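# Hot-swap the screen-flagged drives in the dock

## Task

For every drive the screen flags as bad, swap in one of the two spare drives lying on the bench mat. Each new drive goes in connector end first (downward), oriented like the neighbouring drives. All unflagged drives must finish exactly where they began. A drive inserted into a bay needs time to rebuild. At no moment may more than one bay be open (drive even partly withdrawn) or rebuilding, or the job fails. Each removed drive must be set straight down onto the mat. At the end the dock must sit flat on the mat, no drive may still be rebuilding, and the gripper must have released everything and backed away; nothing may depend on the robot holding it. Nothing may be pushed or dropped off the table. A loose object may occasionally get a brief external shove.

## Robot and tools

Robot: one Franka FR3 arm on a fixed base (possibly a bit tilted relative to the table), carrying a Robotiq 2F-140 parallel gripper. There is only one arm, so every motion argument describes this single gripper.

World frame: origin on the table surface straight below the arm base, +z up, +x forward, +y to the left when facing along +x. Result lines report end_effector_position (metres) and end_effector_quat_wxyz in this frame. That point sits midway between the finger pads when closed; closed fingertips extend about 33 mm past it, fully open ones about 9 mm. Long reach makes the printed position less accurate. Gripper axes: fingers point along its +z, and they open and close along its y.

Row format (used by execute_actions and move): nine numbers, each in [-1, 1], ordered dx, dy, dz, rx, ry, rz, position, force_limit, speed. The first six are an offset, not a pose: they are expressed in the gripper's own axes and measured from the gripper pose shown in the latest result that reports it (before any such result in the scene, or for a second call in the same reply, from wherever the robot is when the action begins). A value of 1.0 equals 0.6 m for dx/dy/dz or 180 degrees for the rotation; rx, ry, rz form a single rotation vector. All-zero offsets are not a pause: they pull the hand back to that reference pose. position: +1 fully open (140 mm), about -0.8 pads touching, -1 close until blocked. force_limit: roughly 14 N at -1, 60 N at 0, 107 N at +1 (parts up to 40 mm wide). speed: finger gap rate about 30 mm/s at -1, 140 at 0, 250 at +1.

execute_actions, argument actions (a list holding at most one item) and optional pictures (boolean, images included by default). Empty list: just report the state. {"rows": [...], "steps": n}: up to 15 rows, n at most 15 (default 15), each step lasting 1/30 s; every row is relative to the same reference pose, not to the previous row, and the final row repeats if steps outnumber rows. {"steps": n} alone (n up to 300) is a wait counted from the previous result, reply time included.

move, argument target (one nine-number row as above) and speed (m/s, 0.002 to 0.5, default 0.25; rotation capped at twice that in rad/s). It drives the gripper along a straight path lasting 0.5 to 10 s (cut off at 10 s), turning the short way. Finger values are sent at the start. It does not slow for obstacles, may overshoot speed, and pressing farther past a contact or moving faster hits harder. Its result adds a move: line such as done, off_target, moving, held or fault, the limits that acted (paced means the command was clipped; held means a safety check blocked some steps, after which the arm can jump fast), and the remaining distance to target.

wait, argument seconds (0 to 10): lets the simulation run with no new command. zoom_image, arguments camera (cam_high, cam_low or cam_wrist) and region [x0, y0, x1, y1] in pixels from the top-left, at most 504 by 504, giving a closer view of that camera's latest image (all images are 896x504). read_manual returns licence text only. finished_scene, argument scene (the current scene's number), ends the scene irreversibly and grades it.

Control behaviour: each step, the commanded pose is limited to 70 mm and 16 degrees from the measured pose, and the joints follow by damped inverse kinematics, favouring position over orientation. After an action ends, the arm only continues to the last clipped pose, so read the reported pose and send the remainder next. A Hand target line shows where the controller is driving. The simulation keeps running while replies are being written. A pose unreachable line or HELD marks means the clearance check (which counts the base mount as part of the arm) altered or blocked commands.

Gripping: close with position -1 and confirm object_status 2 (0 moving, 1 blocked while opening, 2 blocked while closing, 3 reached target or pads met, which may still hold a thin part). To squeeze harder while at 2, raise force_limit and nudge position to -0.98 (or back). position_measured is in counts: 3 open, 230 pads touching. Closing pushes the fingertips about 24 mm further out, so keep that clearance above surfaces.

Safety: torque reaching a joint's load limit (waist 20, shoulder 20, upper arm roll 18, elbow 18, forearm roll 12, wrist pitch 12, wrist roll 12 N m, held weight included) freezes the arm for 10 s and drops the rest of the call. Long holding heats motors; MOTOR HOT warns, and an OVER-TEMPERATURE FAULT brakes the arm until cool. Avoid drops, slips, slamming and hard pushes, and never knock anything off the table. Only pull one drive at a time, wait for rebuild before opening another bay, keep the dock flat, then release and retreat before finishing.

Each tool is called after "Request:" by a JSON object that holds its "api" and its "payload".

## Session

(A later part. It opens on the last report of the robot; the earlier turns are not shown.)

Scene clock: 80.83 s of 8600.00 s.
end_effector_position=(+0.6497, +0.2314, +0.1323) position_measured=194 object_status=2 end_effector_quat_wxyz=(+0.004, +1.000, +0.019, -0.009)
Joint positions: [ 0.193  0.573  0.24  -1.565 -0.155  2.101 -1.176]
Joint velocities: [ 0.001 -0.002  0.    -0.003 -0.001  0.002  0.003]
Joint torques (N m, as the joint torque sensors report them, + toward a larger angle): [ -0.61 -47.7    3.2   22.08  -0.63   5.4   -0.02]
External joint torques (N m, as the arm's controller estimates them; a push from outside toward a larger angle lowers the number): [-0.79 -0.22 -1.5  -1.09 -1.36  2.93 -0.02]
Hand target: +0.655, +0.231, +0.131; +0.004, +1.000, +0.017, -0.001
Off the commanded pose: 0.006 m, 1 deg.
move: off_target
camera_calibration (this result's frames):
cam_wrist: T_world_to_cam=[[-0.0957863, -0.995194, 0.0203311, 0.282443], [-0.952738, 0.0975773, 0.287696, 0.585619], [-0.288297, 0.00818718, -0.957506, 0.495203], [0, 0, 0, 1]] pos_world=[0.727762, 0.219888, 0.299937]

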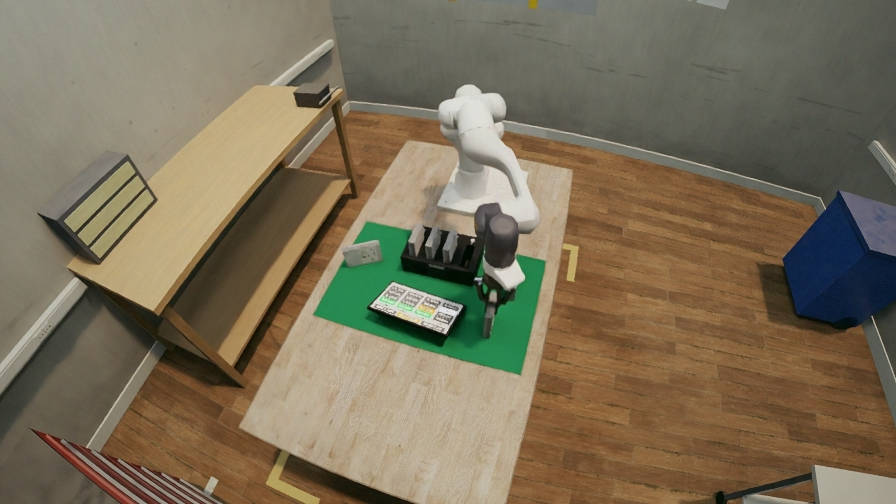

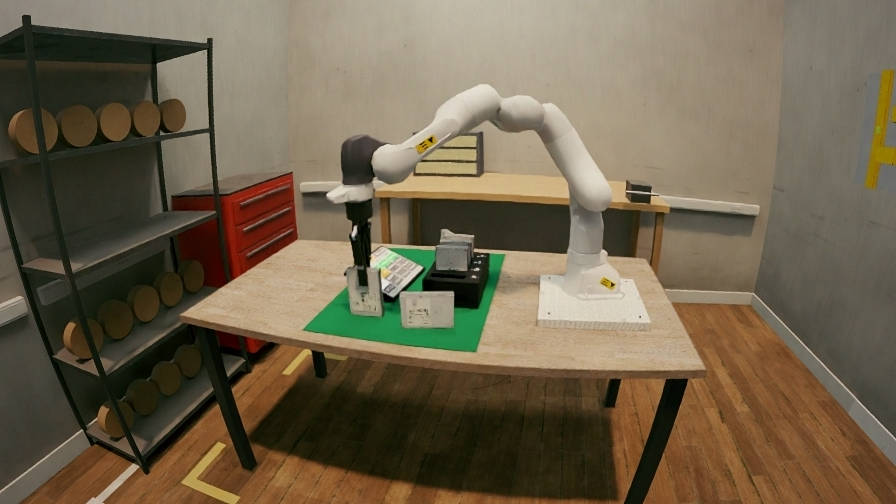

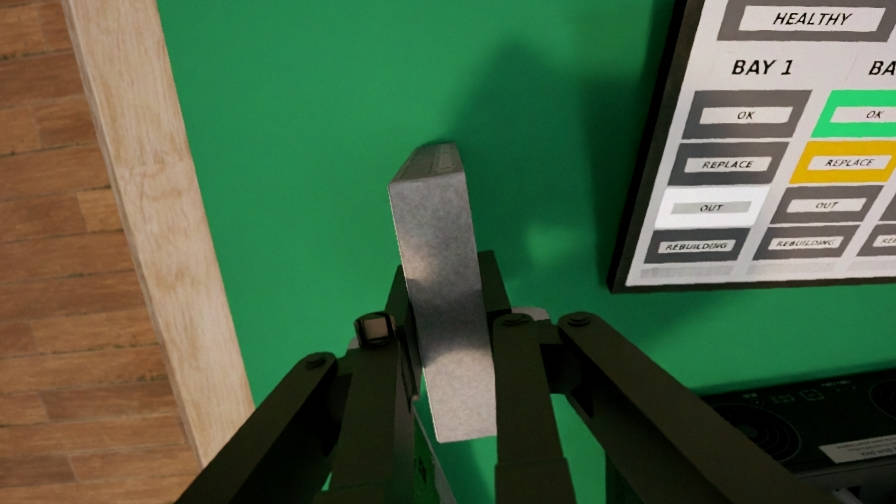

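Request:
{"api": "move", "payload": {"target": [0,0,0,0,0,0,0,0,0]}}

Request:
{"api": "move", "payload": {"target": [0,0,-0.13,0,0,0,0,0,0]}}

Request:
{"api": "move", "payload": {"target": [-0.383,-0.057,0.07,0,0,-0.066,0,0,0]}}

Request:
{"api": "move", "payload": {"target": [0,0,0,0,0.255,0,0,0,0]}}

Scene clock: 93.67 s of 8600.00 s.
end_effector_position=(+0.6495, +0.2313, +0.1324) position_measured=129 object_status=3 end_effector_quat_wxyz=(+0.005, +1.000, +0.019, -0.009)
Joint positions: [ 0.193  0.572  0.24  -1.565 -0.156  2.1   -1.176]
Joint velocities: [-0.001  0.    -0.     0.001  0.    -0.     0.   ]
Joint torques (N m, as the joint torque sensors report them, + toward a larger angle): [ -0.72 -49.28   4.51  22.79   0.86   2.58  -0.25]
External joint torques (N m, as the arm's controller estimates them; a push from outside toward a larger angle lowers the number): [-0.75 -1.49 -0.1  -0.6   0.13  0.09 -0.25]
Hand target: +0.650, +0.231, +0.132; +0.004, +1.000, +0.019, -0.009
Off the commanded pose: 0.000 m, 0 deg.
move: done
camera_calibration (this result's frames):
cam_wrist: T_world_to_cam=[[-0.0959831, -0.995164, 0.0208824, 0.28241], [-0.95266, 0.0979236, 0.287838, 0.585227], [-0.288491, 0.00773372, -0.957451, 0.495394], [0, 0, 0, 1]] pos_world=[0.727545, 0.219905, 0.299968]

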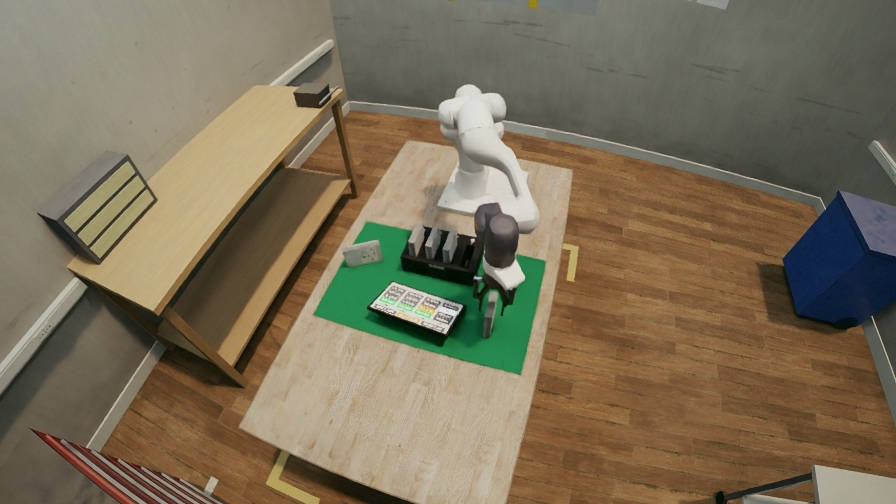

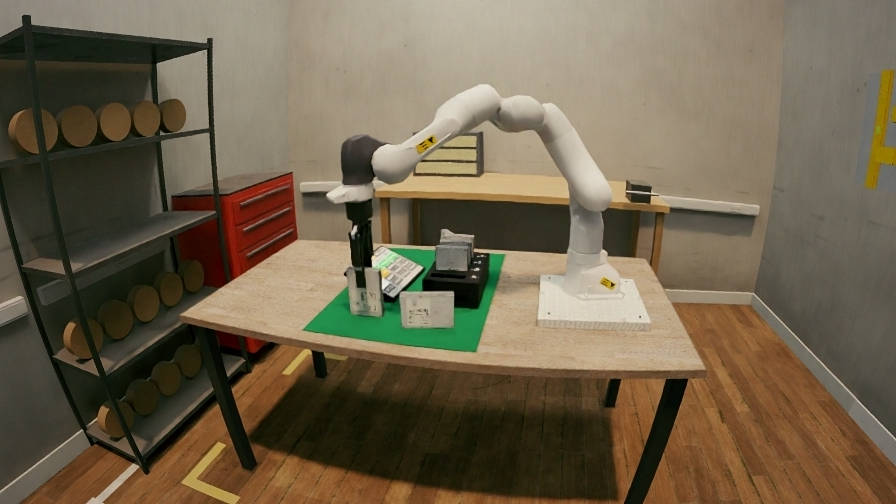

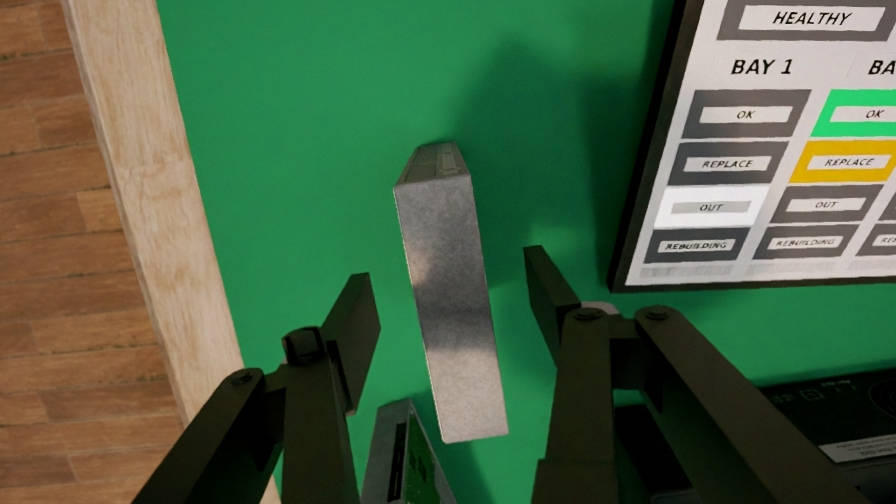

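Scene clock: 94.73 s of 8600.00 s.
end_effector_position=(+0.6531, +0.2326, +0.2113) position_measured=129 object_status=3 end_effector_quat_wxyz=(+0.005, +1.000, +0.016, -0.005)
Joint positions: [ 0.193  0.506  0.25  -1.465 -0.137  1.942 -1.183]
Joint velocities: [ 0.001  0.001 -0.001 -0.    -0.001 -0.011 -0.003]
Joint torques (N m, as the joint torque sensors report them, + toward a larger angle): [ -1.49 -47.62   6.19  23.54   1.62   2.01  -0.68]
External joint torques (N m, as the arm's controller estimates them; a push from outside toward a larger angle lowers the number): [-1.51 -1.09  2.07 -0.48  0.84 -0.49 -0.68]
Hand target: +0.651, +0.234, +0.210; +0.004, +1.000, +0.020, -0.009
Off the commanded pose: 0.003 m, 1 deg.
move: done
camera_calibration (this result's frames):
cam_wrist: T_world_to_cam=[[-0.101274, -0.994651, 0.0202965, 0.285795], [-0.954185, 0.102887, 0.280972, 0.567179], [-0.281557, 0.00908858, -0.959501, 0.567579], [0, 0, 0, 1]] pos_world=[0.729943, 0.220752, 0.379431]

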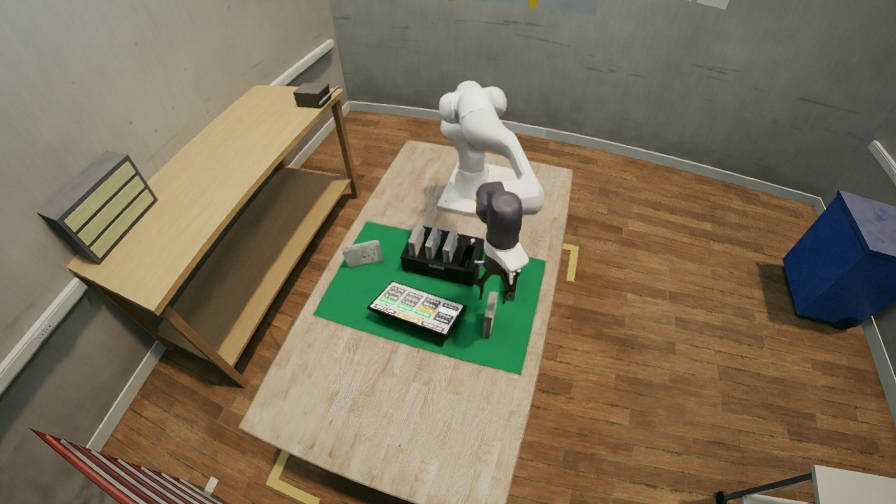

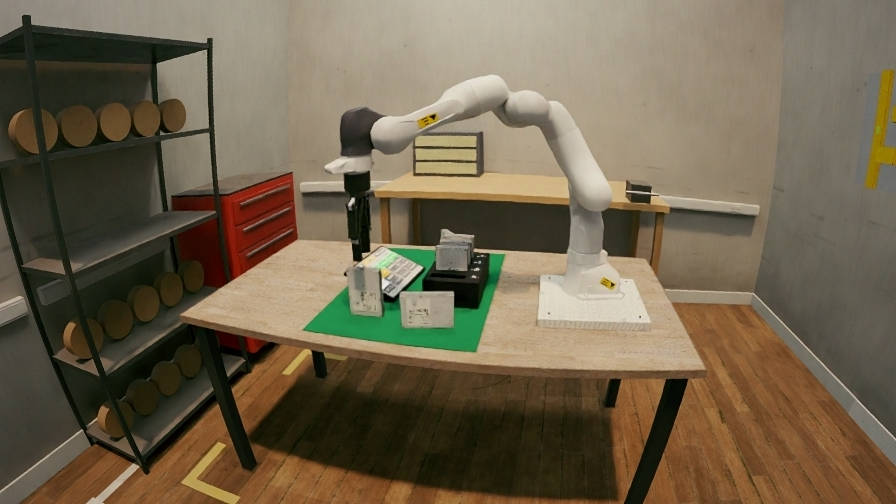

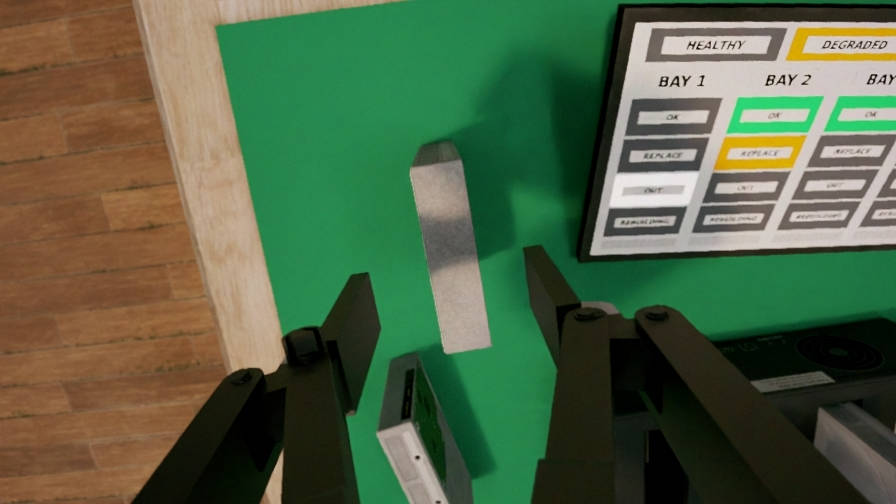

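Scene clock: 96.27 s of 8600.00 s.
end_effector_position=(+0.4214, +0.2581, +0.1715) position_measured=129 object_status=3 end_effector_quat_wxyz=(+0.005, +0.994, +0.112, -0.009)
Joint positions: [ 0.221 -0.049  0.374 -2.33   0.018  2.265 -1.256]
Joint velocities: [ 0.001 -0.002  0.    -0.002  0.006  0.016 -0.021]
Joint torques (N m, as the joint torque sensors report them, + toward a larger angle): [ -0.06 -28.29  -1.29  21.02   1.48   3.2   -0.62]
External joint torques (N m, as the arm's controller estimates them; a push from outside toward a larger angle lowers the number): [-0.2  -2.14 -0.86 -1.31  0.83  0.73 -0.62]
Hand target: +0.422, +0.260, +0.172; +0.002, +0.993, +0.117, -0.006
Off the commanded pose: 0.001 m, 1 deg.
move: done
camera_calibration (this result's frames):
cam_wrist: T_world_to_cam=[[0.0895488, -0.995772, 0.0204656, 0.208352], [-0.954111, -0.0798707, 0.288605, 0.400377], [-0.285751, -0.0453707, -0.957229, 0.479361], [0, 0, 0, 1]] pos_world=[0.500325, 0.261199, 0.339043]

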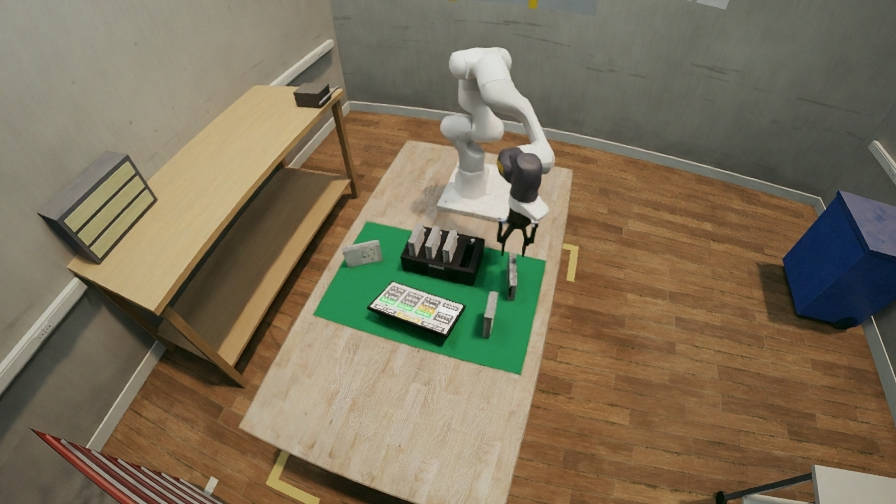

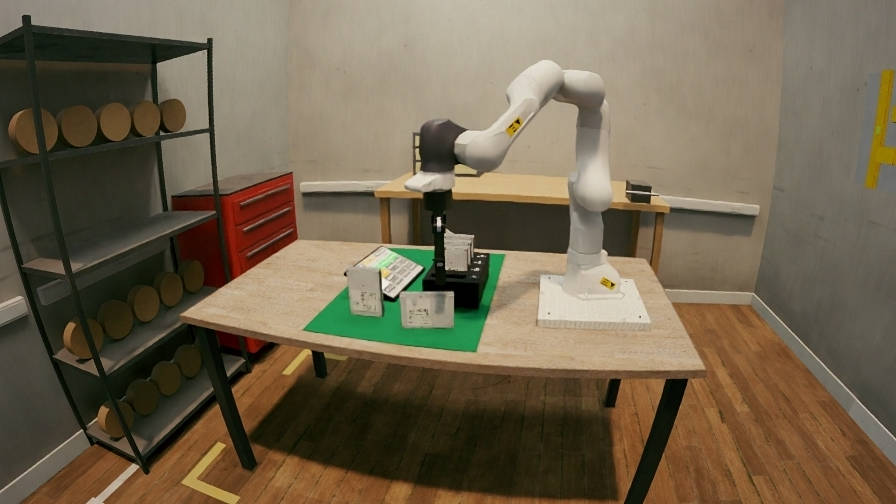

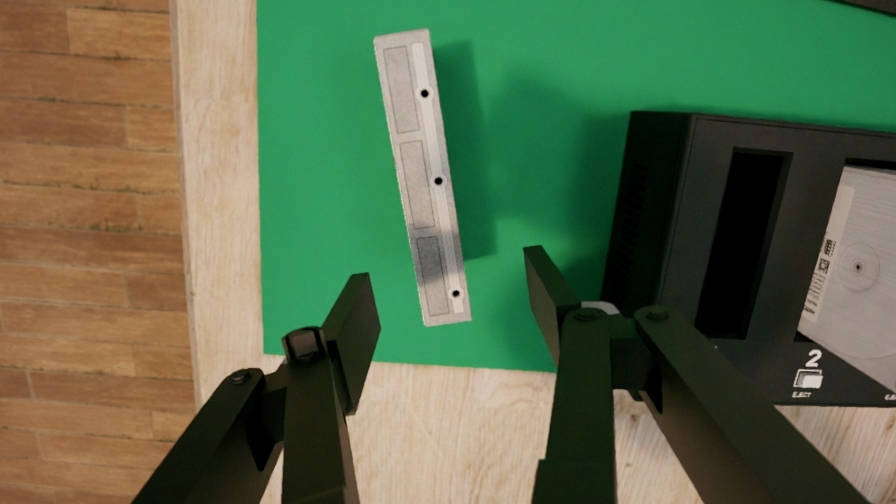

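Scene clock: 98.80 s of 8600.00 s.
end_effector_position=(+0.4224, +0.2564, +0.1757) position_measured=129 object_status=3 end_effector_quat_wxyz=(-0.033, +0.917, +0.110, +0.382)
Joint positions: [-0.362 -0.51   1.199 -3.011  0.012  3.464 -0.917]
Joint velocities: [-0.002 -0.001  0.008  0.001  0.022  0.014  0.005]
Joint torques (N m, as the joint torque sensors report them, + toward a larger angle): [-1.89  0.54 -7.88 13.34  2.63  3.69 -0.01]
External joint torques (N m, as the arm's controller estimates them; a push from outside toward a larger angle lowers the number): [-1.9  -0.31  1.21 -0.92  0.94  0.57 -0.03]
Hand target: +0.423, +0.256, +0.177; -0.036, +0.917, +0.105, +0.384
Off the commanded pose: 0.005 m, 1 deg.
move: off_target
camera_calibration (this result's frames):
cam_wrist: T_world_to_cam=[[0.127411, -0.989727, -0.0648667, 0.204], [-0.870449, -0.0802243, -0.485678, 0.500838], [0.475484, 0.118344, -0.871728, 0.105046], [0, 0, 0, 1]] pos_world=[0.360014, 0.229652, 0.34805]

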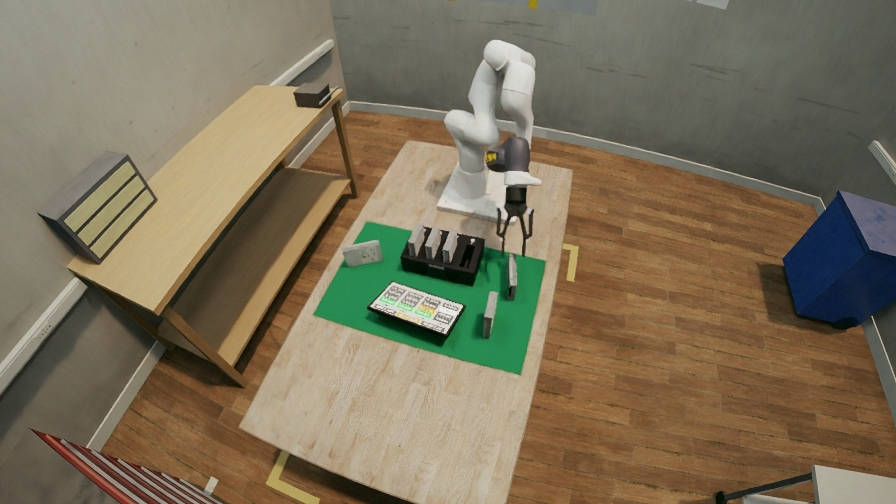

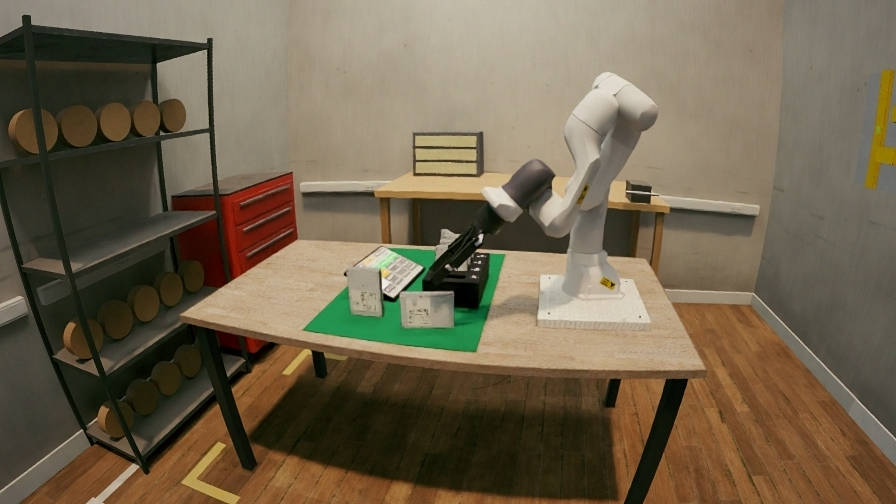

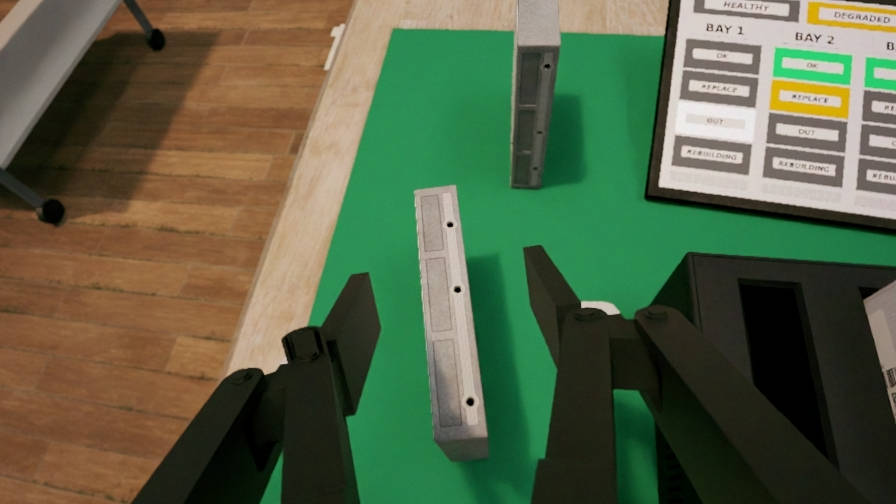

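Request:
{"api": "move", "payload": {"target": [-0.116,-0.012,0.115,0.009,0,0,0,0,0], "speed": 0.08}}

Scene clock: 106.80 s of 8600.00 s.
end_effector_position=(+0.4220, +0.2596, +0.0798) position_measured=129 object_status=3 end_effector_quat_wxyz=(-0.041, +0.915, +0.122, +0.383)
Joint positions: [-1.167 -0.622  2.052 -2.944  0.043  3.844 -0.78 ]
Joint velocities: [-0.005 -0.001  0.006  0.     0.01   0.015  0.004]
Joint torques (N m, as the joint torque sensors report them, + toward a larger angle): [-1.87 18.1  -9.22  5.36  2.72  3.5   0.13]
External joint torques (N m, as the arm's controller estimates them; a push from outside toward a larger angle lowers the number): [-1.97  0.73  1.41 -0.42  0.97  0.54  0.11]
Hand target: +0.423, +0.261, +0.081; -0.045, +0.914, +0.117, +0.385
Off the commanded pose: 0.003 m, 1 deg.
move: done
camera_calibration (this result's frames):
cam_wrist: T_world_to_cam=[[0.153996, -0.98561, -0.0697047, 0.189058], [-0.866639, -0.10085, -0.488636, 0.458129], [0.474575, 0.135657, -0.869699, 0.0169598], [0, 0, 0, 1]] pos_world=[0.359869, 0.230239, 0.251786]

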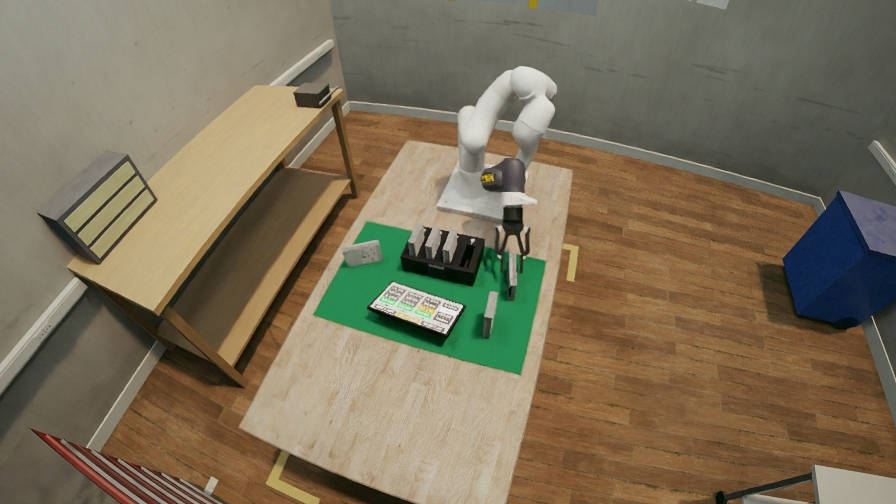

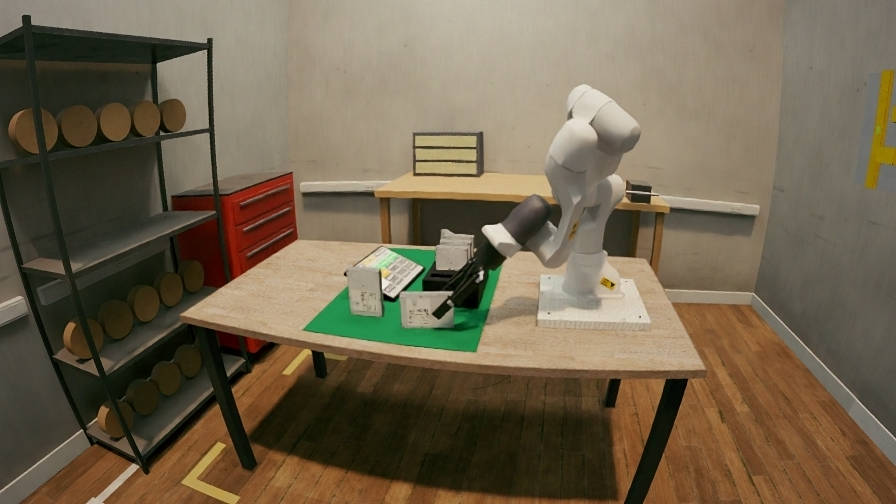

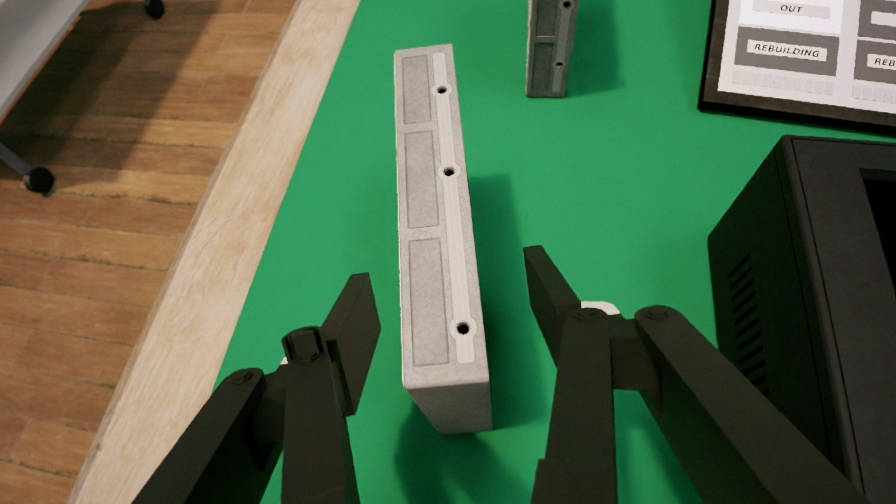

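Request:
{"api": "move", "payload": {"target": [0,-0.01,0,0.005,0,0.005,0,0,0], "speed": 0.03}}

Request:
{"api": "move", "payload": {"target": [0,0,0,0,0,0,-1,0.8,-0.6]}}

Request:
{"api": "move", "payload": {"target": [0.12,0,-0.1,0,-0.05,0,-1,0.8,-0.6], "speed": 0.08}}

Request:
{"api": "move", "payload": {"target": [0.1,0,-0.13,0,-0.2,0,-1,0.8,-0.6], "speed": 0.15}}

Scene clock: 112.23 s of 8600.00 s.
end_effector_position=(+0.4207, +0.2631, +0.0790) position_measured=129 object_status=3 end_effector_quat_wxyz=(-0.047, +0.915, +0.119, +0.381)
Joint positions: [-1.18  -0.613  2.065 -2.942  0.044  3.85  -0.778]
Joint velocities: [-0.005  0.005  0.008 -0.001 -0.     0.004  0.   ]
Joint torques (N m, as the joint torque sensors report them, + toward a larger angle): [-2.13 18.76 -9.32  5.61  1.7   3.6  -0.1 ]
External joint torques (N m, as the arm's controller estimates them; a push from outside toward a larger angle lowers the number): [-2.23  1.26  1.12 -0.19 -0.04  0.62 -0.12]
Hand target: +0.421, +0.265, +0.080; -0.051, +0.915, +0.117, +0.382
Off the commanded pose: 0.002 m, 0 deg.
move: done
camera_calibration (this result's frames):
cam_wrist: T_world_to_cam=[[0.153518, -0.984631, -0.0832755, 0.193633], [-0.869331, -0.0945129, -0.485108, 0.456206], [0.469782, 0.146867, -0.87048, 0.0155524], [0, 0, 0, 1]] pos_world=[0.359562, 0.23149, 0.250972]

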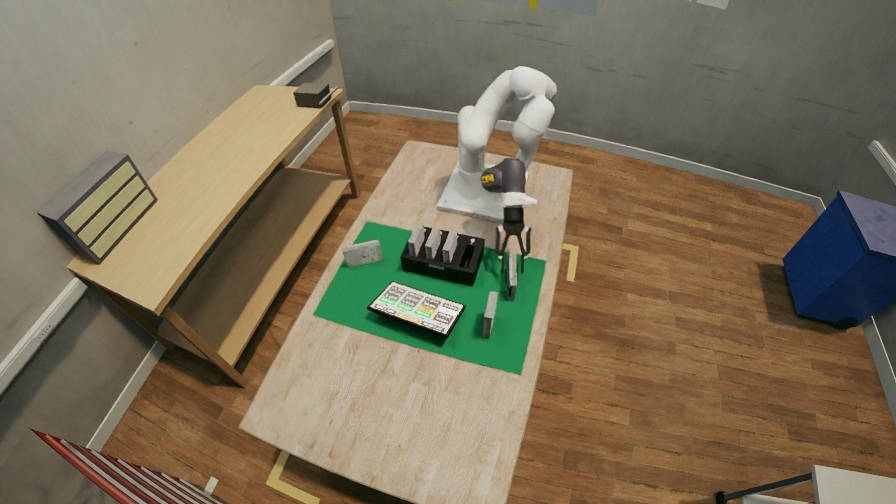

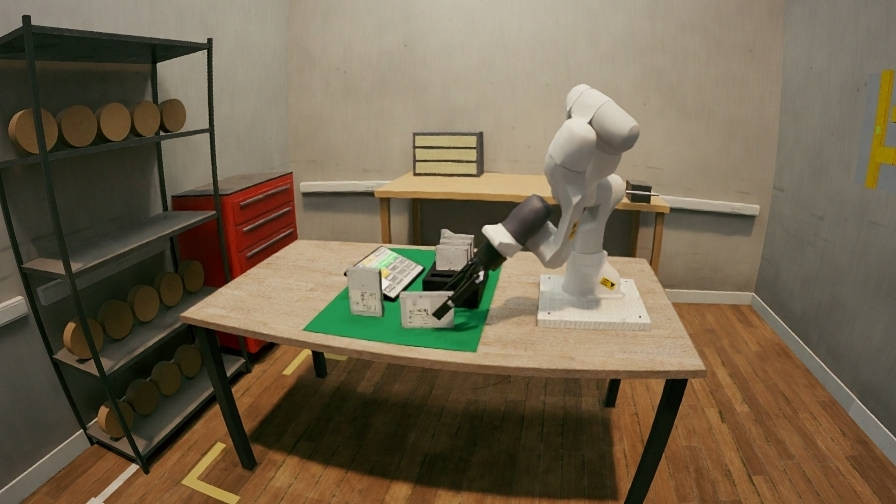

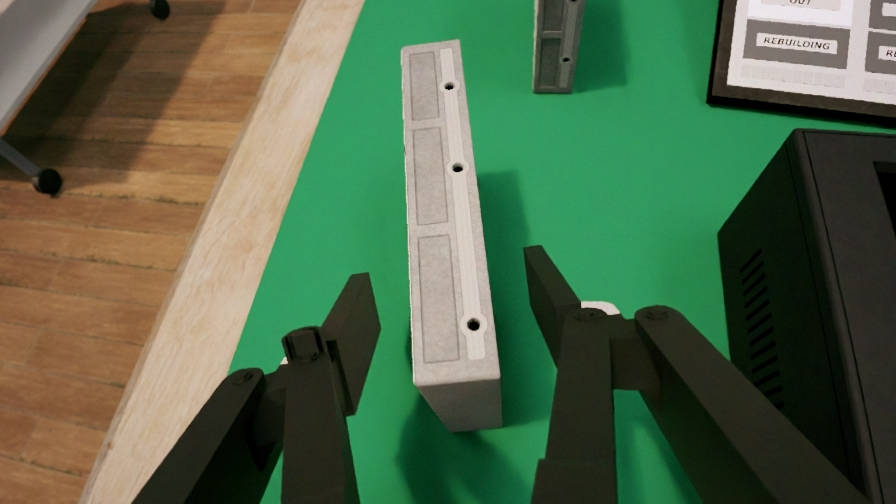

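Scene clock: 113.00 s of 8600.00 s.
end_effector_position=(+0.4208, +0.2626, +0.0789) position_measured=196 object_status=0 end_effector_quat_wxyz=(-0.047, +0.916, +0.119, +0.381)
Joint positions: [-1.18  -0.614  2.065 -2.942  0.044  3.85  -0.778]
Joint velocities: [-0.     0.    -0.001  0.    -0.001 -0.     0.001]
Joint torques (N m, as the joint torque sensors report them, + toward a larger angle): [ -1.01  17.71 -10.59   5.23   1.68   2.94  -0.23]
External joint torques (N m, as the arm's controller estimates them; a push from outside toward a larger angle lowers the number): [-1.06  0.16 -0.13 -0.6  -0.05 -0.05 -0.25]
Hand target: +0.421, +0.263, +0.079; -0.047, +0.915, +0.119, +0.381
Off the commanded pose: 0.001 m, 0 deg.
move: done
camera_calibration (this result's frames):
cam_wrist: T_world_to_cam=[[0.152725, -0.984786, -0.0828889, 0.193466], [-0.869506, -0.0940345, -0.484888, 0.456038], [0.469717, 0.146127, -0.870639, 0.0157537], [0, 0, 0, 1]] pos_world=[0.359581, 0.231104, 0.25088]

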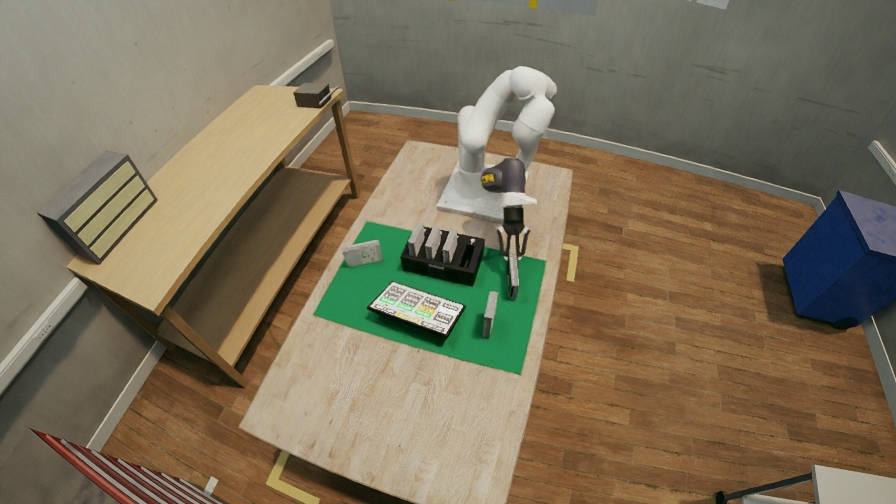

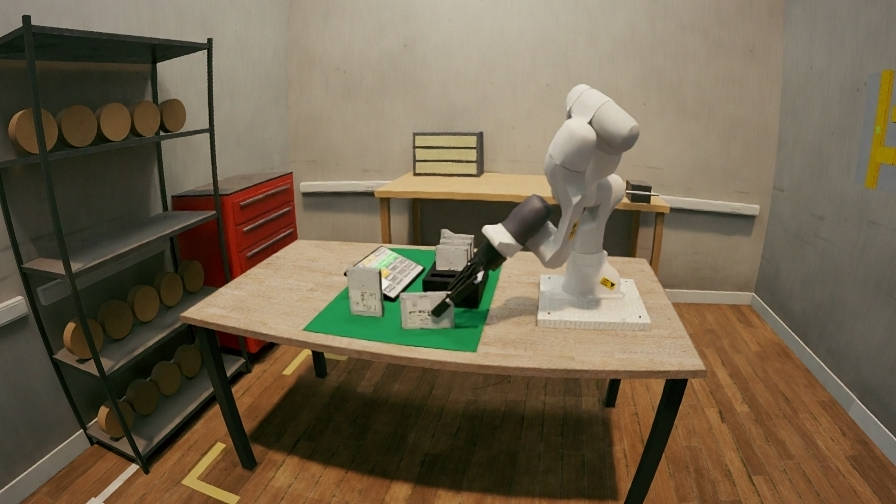

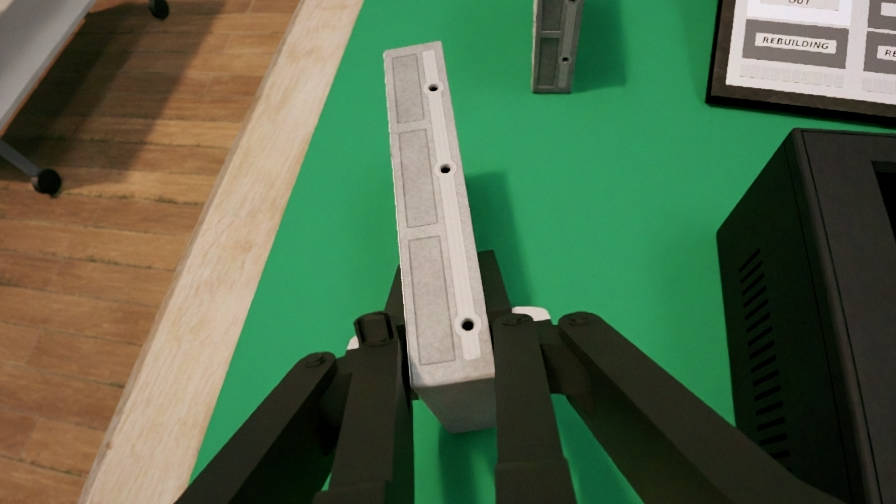

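Scene clock: 114.97 s of 8600.00 s.
end_effector_position=(+0.4243, +0.2618, +0.1616) position_measured=196 object_status=2 end_effector_quat_wxyz=(-0.038, +0.947, +0.116, +0.296)
Joint positions: [-0.169 -0.356  0.883 -2.906 -0.115  3.23  -0.981]
Joint velocities: [ 0.004  0.    -0.005  0.    -0.013 -0.015 -0.004]
Joint torques (N m, as the joint torque sensors report them, + toward a larger angle): [ 0.43 -8.98 -8.78 20.03  0.45  4.14 -0.63]
External joint torques (N m, as the arm's controller estimates them; a push from outside toward a larger angle lowers the number): [ 0.36 -1.81 -2.82  2.6  -0.75  0.9  -0.65]
Hand target: +0.427, +0.265, +0.166; -0.039, +0.945, +0.121, +0.301
Off the commanded pose: 0.012 m, 2 deg.
move: off_target
camera_calibration (this result's frames):
cam_wrist: T_world_to_cam=[[0.126669, -0.989398, -0.0710451, 0.20936], [-0.942573, -0.0977407, -0.319379, 0.504363], [0.309048, 0.107421, -0.94496, 0.176571], [0, 0, 0, 1]] pos_world=[0.394311, 0.23747, 0.342809]

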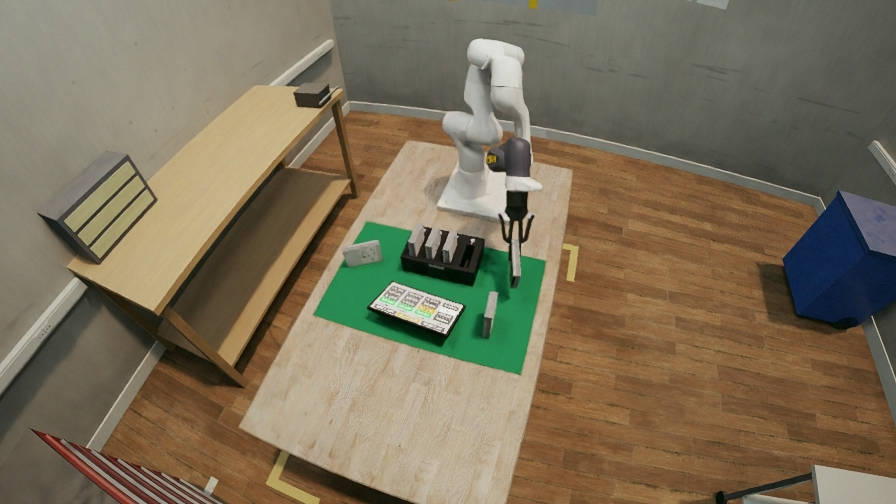

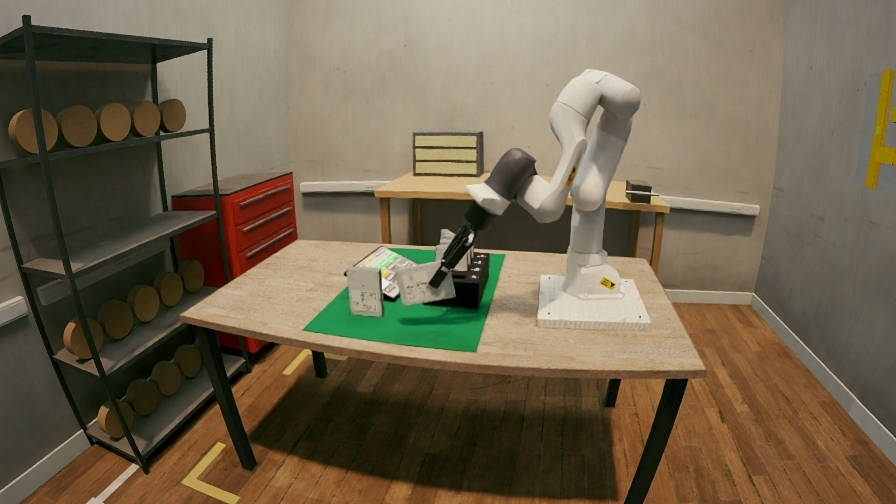

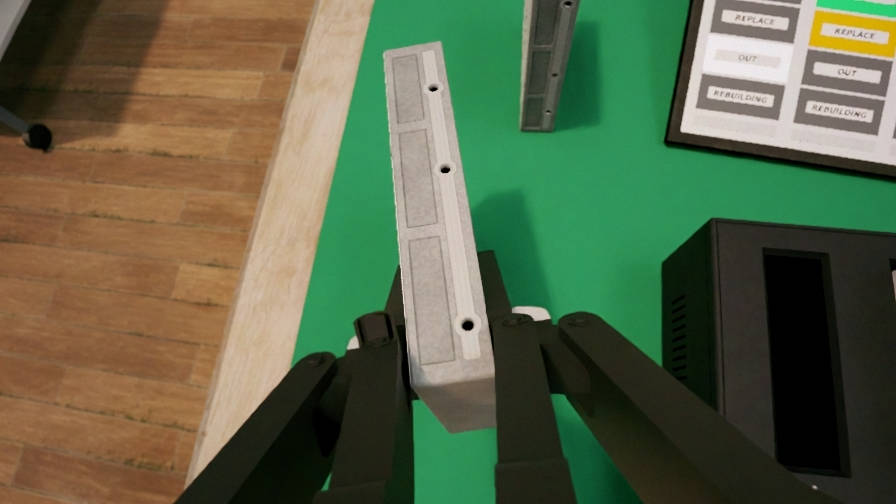

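Scene clock: 117.73 s of 8600.00 s.
end_effector_position=(+0.4254, +0.2662, +0.2524) position_measured=196 object_status=2 end_effector_quat_wxyz=(-0.001, +0.992, +0.122, -0.017)
Joint positions: [ 0.306 -0.117  0.282 -2.182  0.052  2.039 -1.298]
Joint velocities: [ 0.001 -0.     0.     0.002  0.001 -0.012 -0.007]
Joint torques (N m, as the joint torque sensors report them, + toward a larger angle): [ -0.55 -29.33  -2.6   26.54   1.28   2.24  -0.6 ]
External joint torques (N m, as the arm's controller estimates them; a push from outside toward a larger angle lowers the number): [-0.7  -3.08 -1.63  2.58  0.5  -0.23 -0.6 ]
Hand target: +0.428, +0.266, +0.257; -0.003, +0.992, +0.124, -0.014
Off the commanded pose: 0.009 m, 1 deg.
move: off_target
camera_calibration (this result's frames):
cam_wrist: T_world_to_cam=[[0.110295, -0.99387, 0.00757662, 0.20836], [-0.94682, -0.102749, 0.304916, 0.380434], [-0.302269, -0.0408044, -0.952349, 0.562901], [0, 0, 0, 1]] pos_world=[0.507369, 0.269141, 0.418499]

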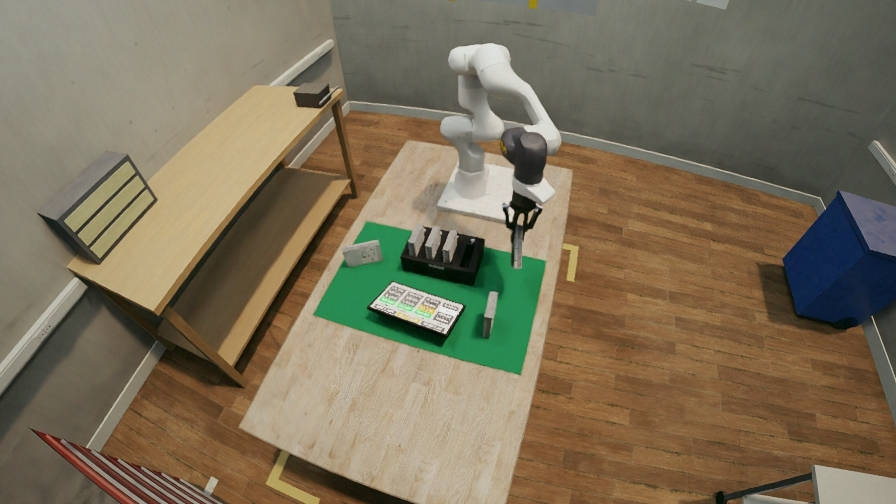

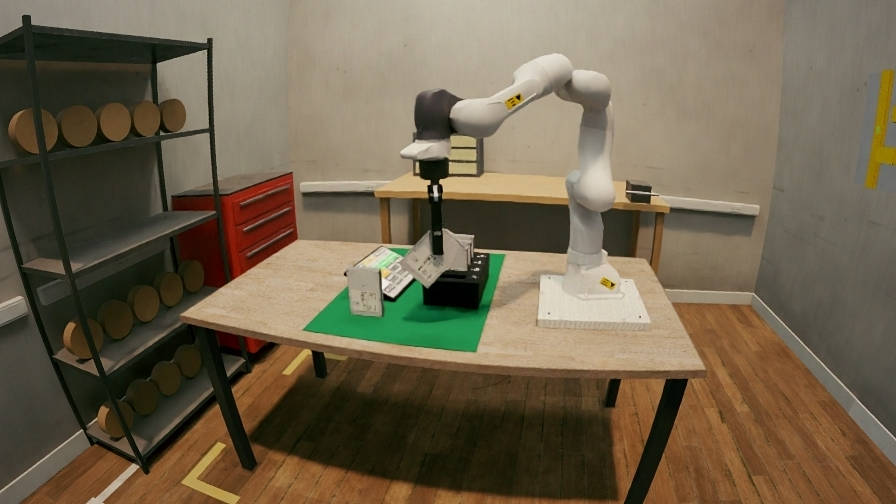

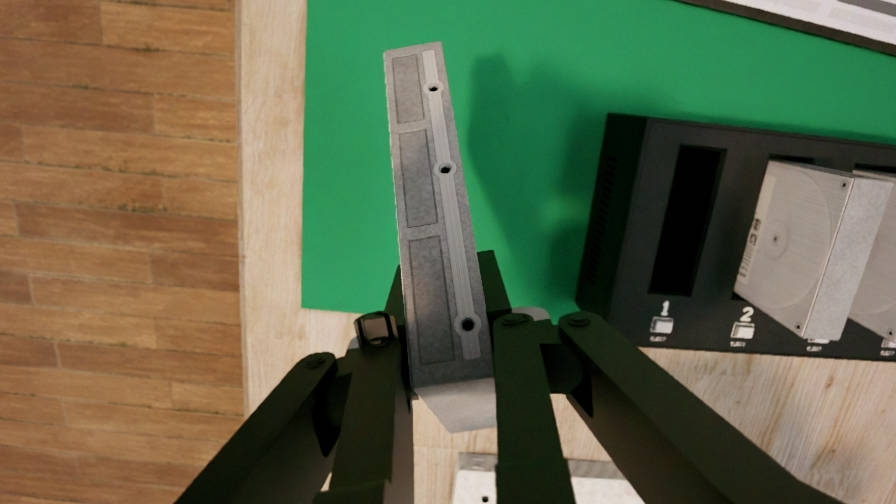

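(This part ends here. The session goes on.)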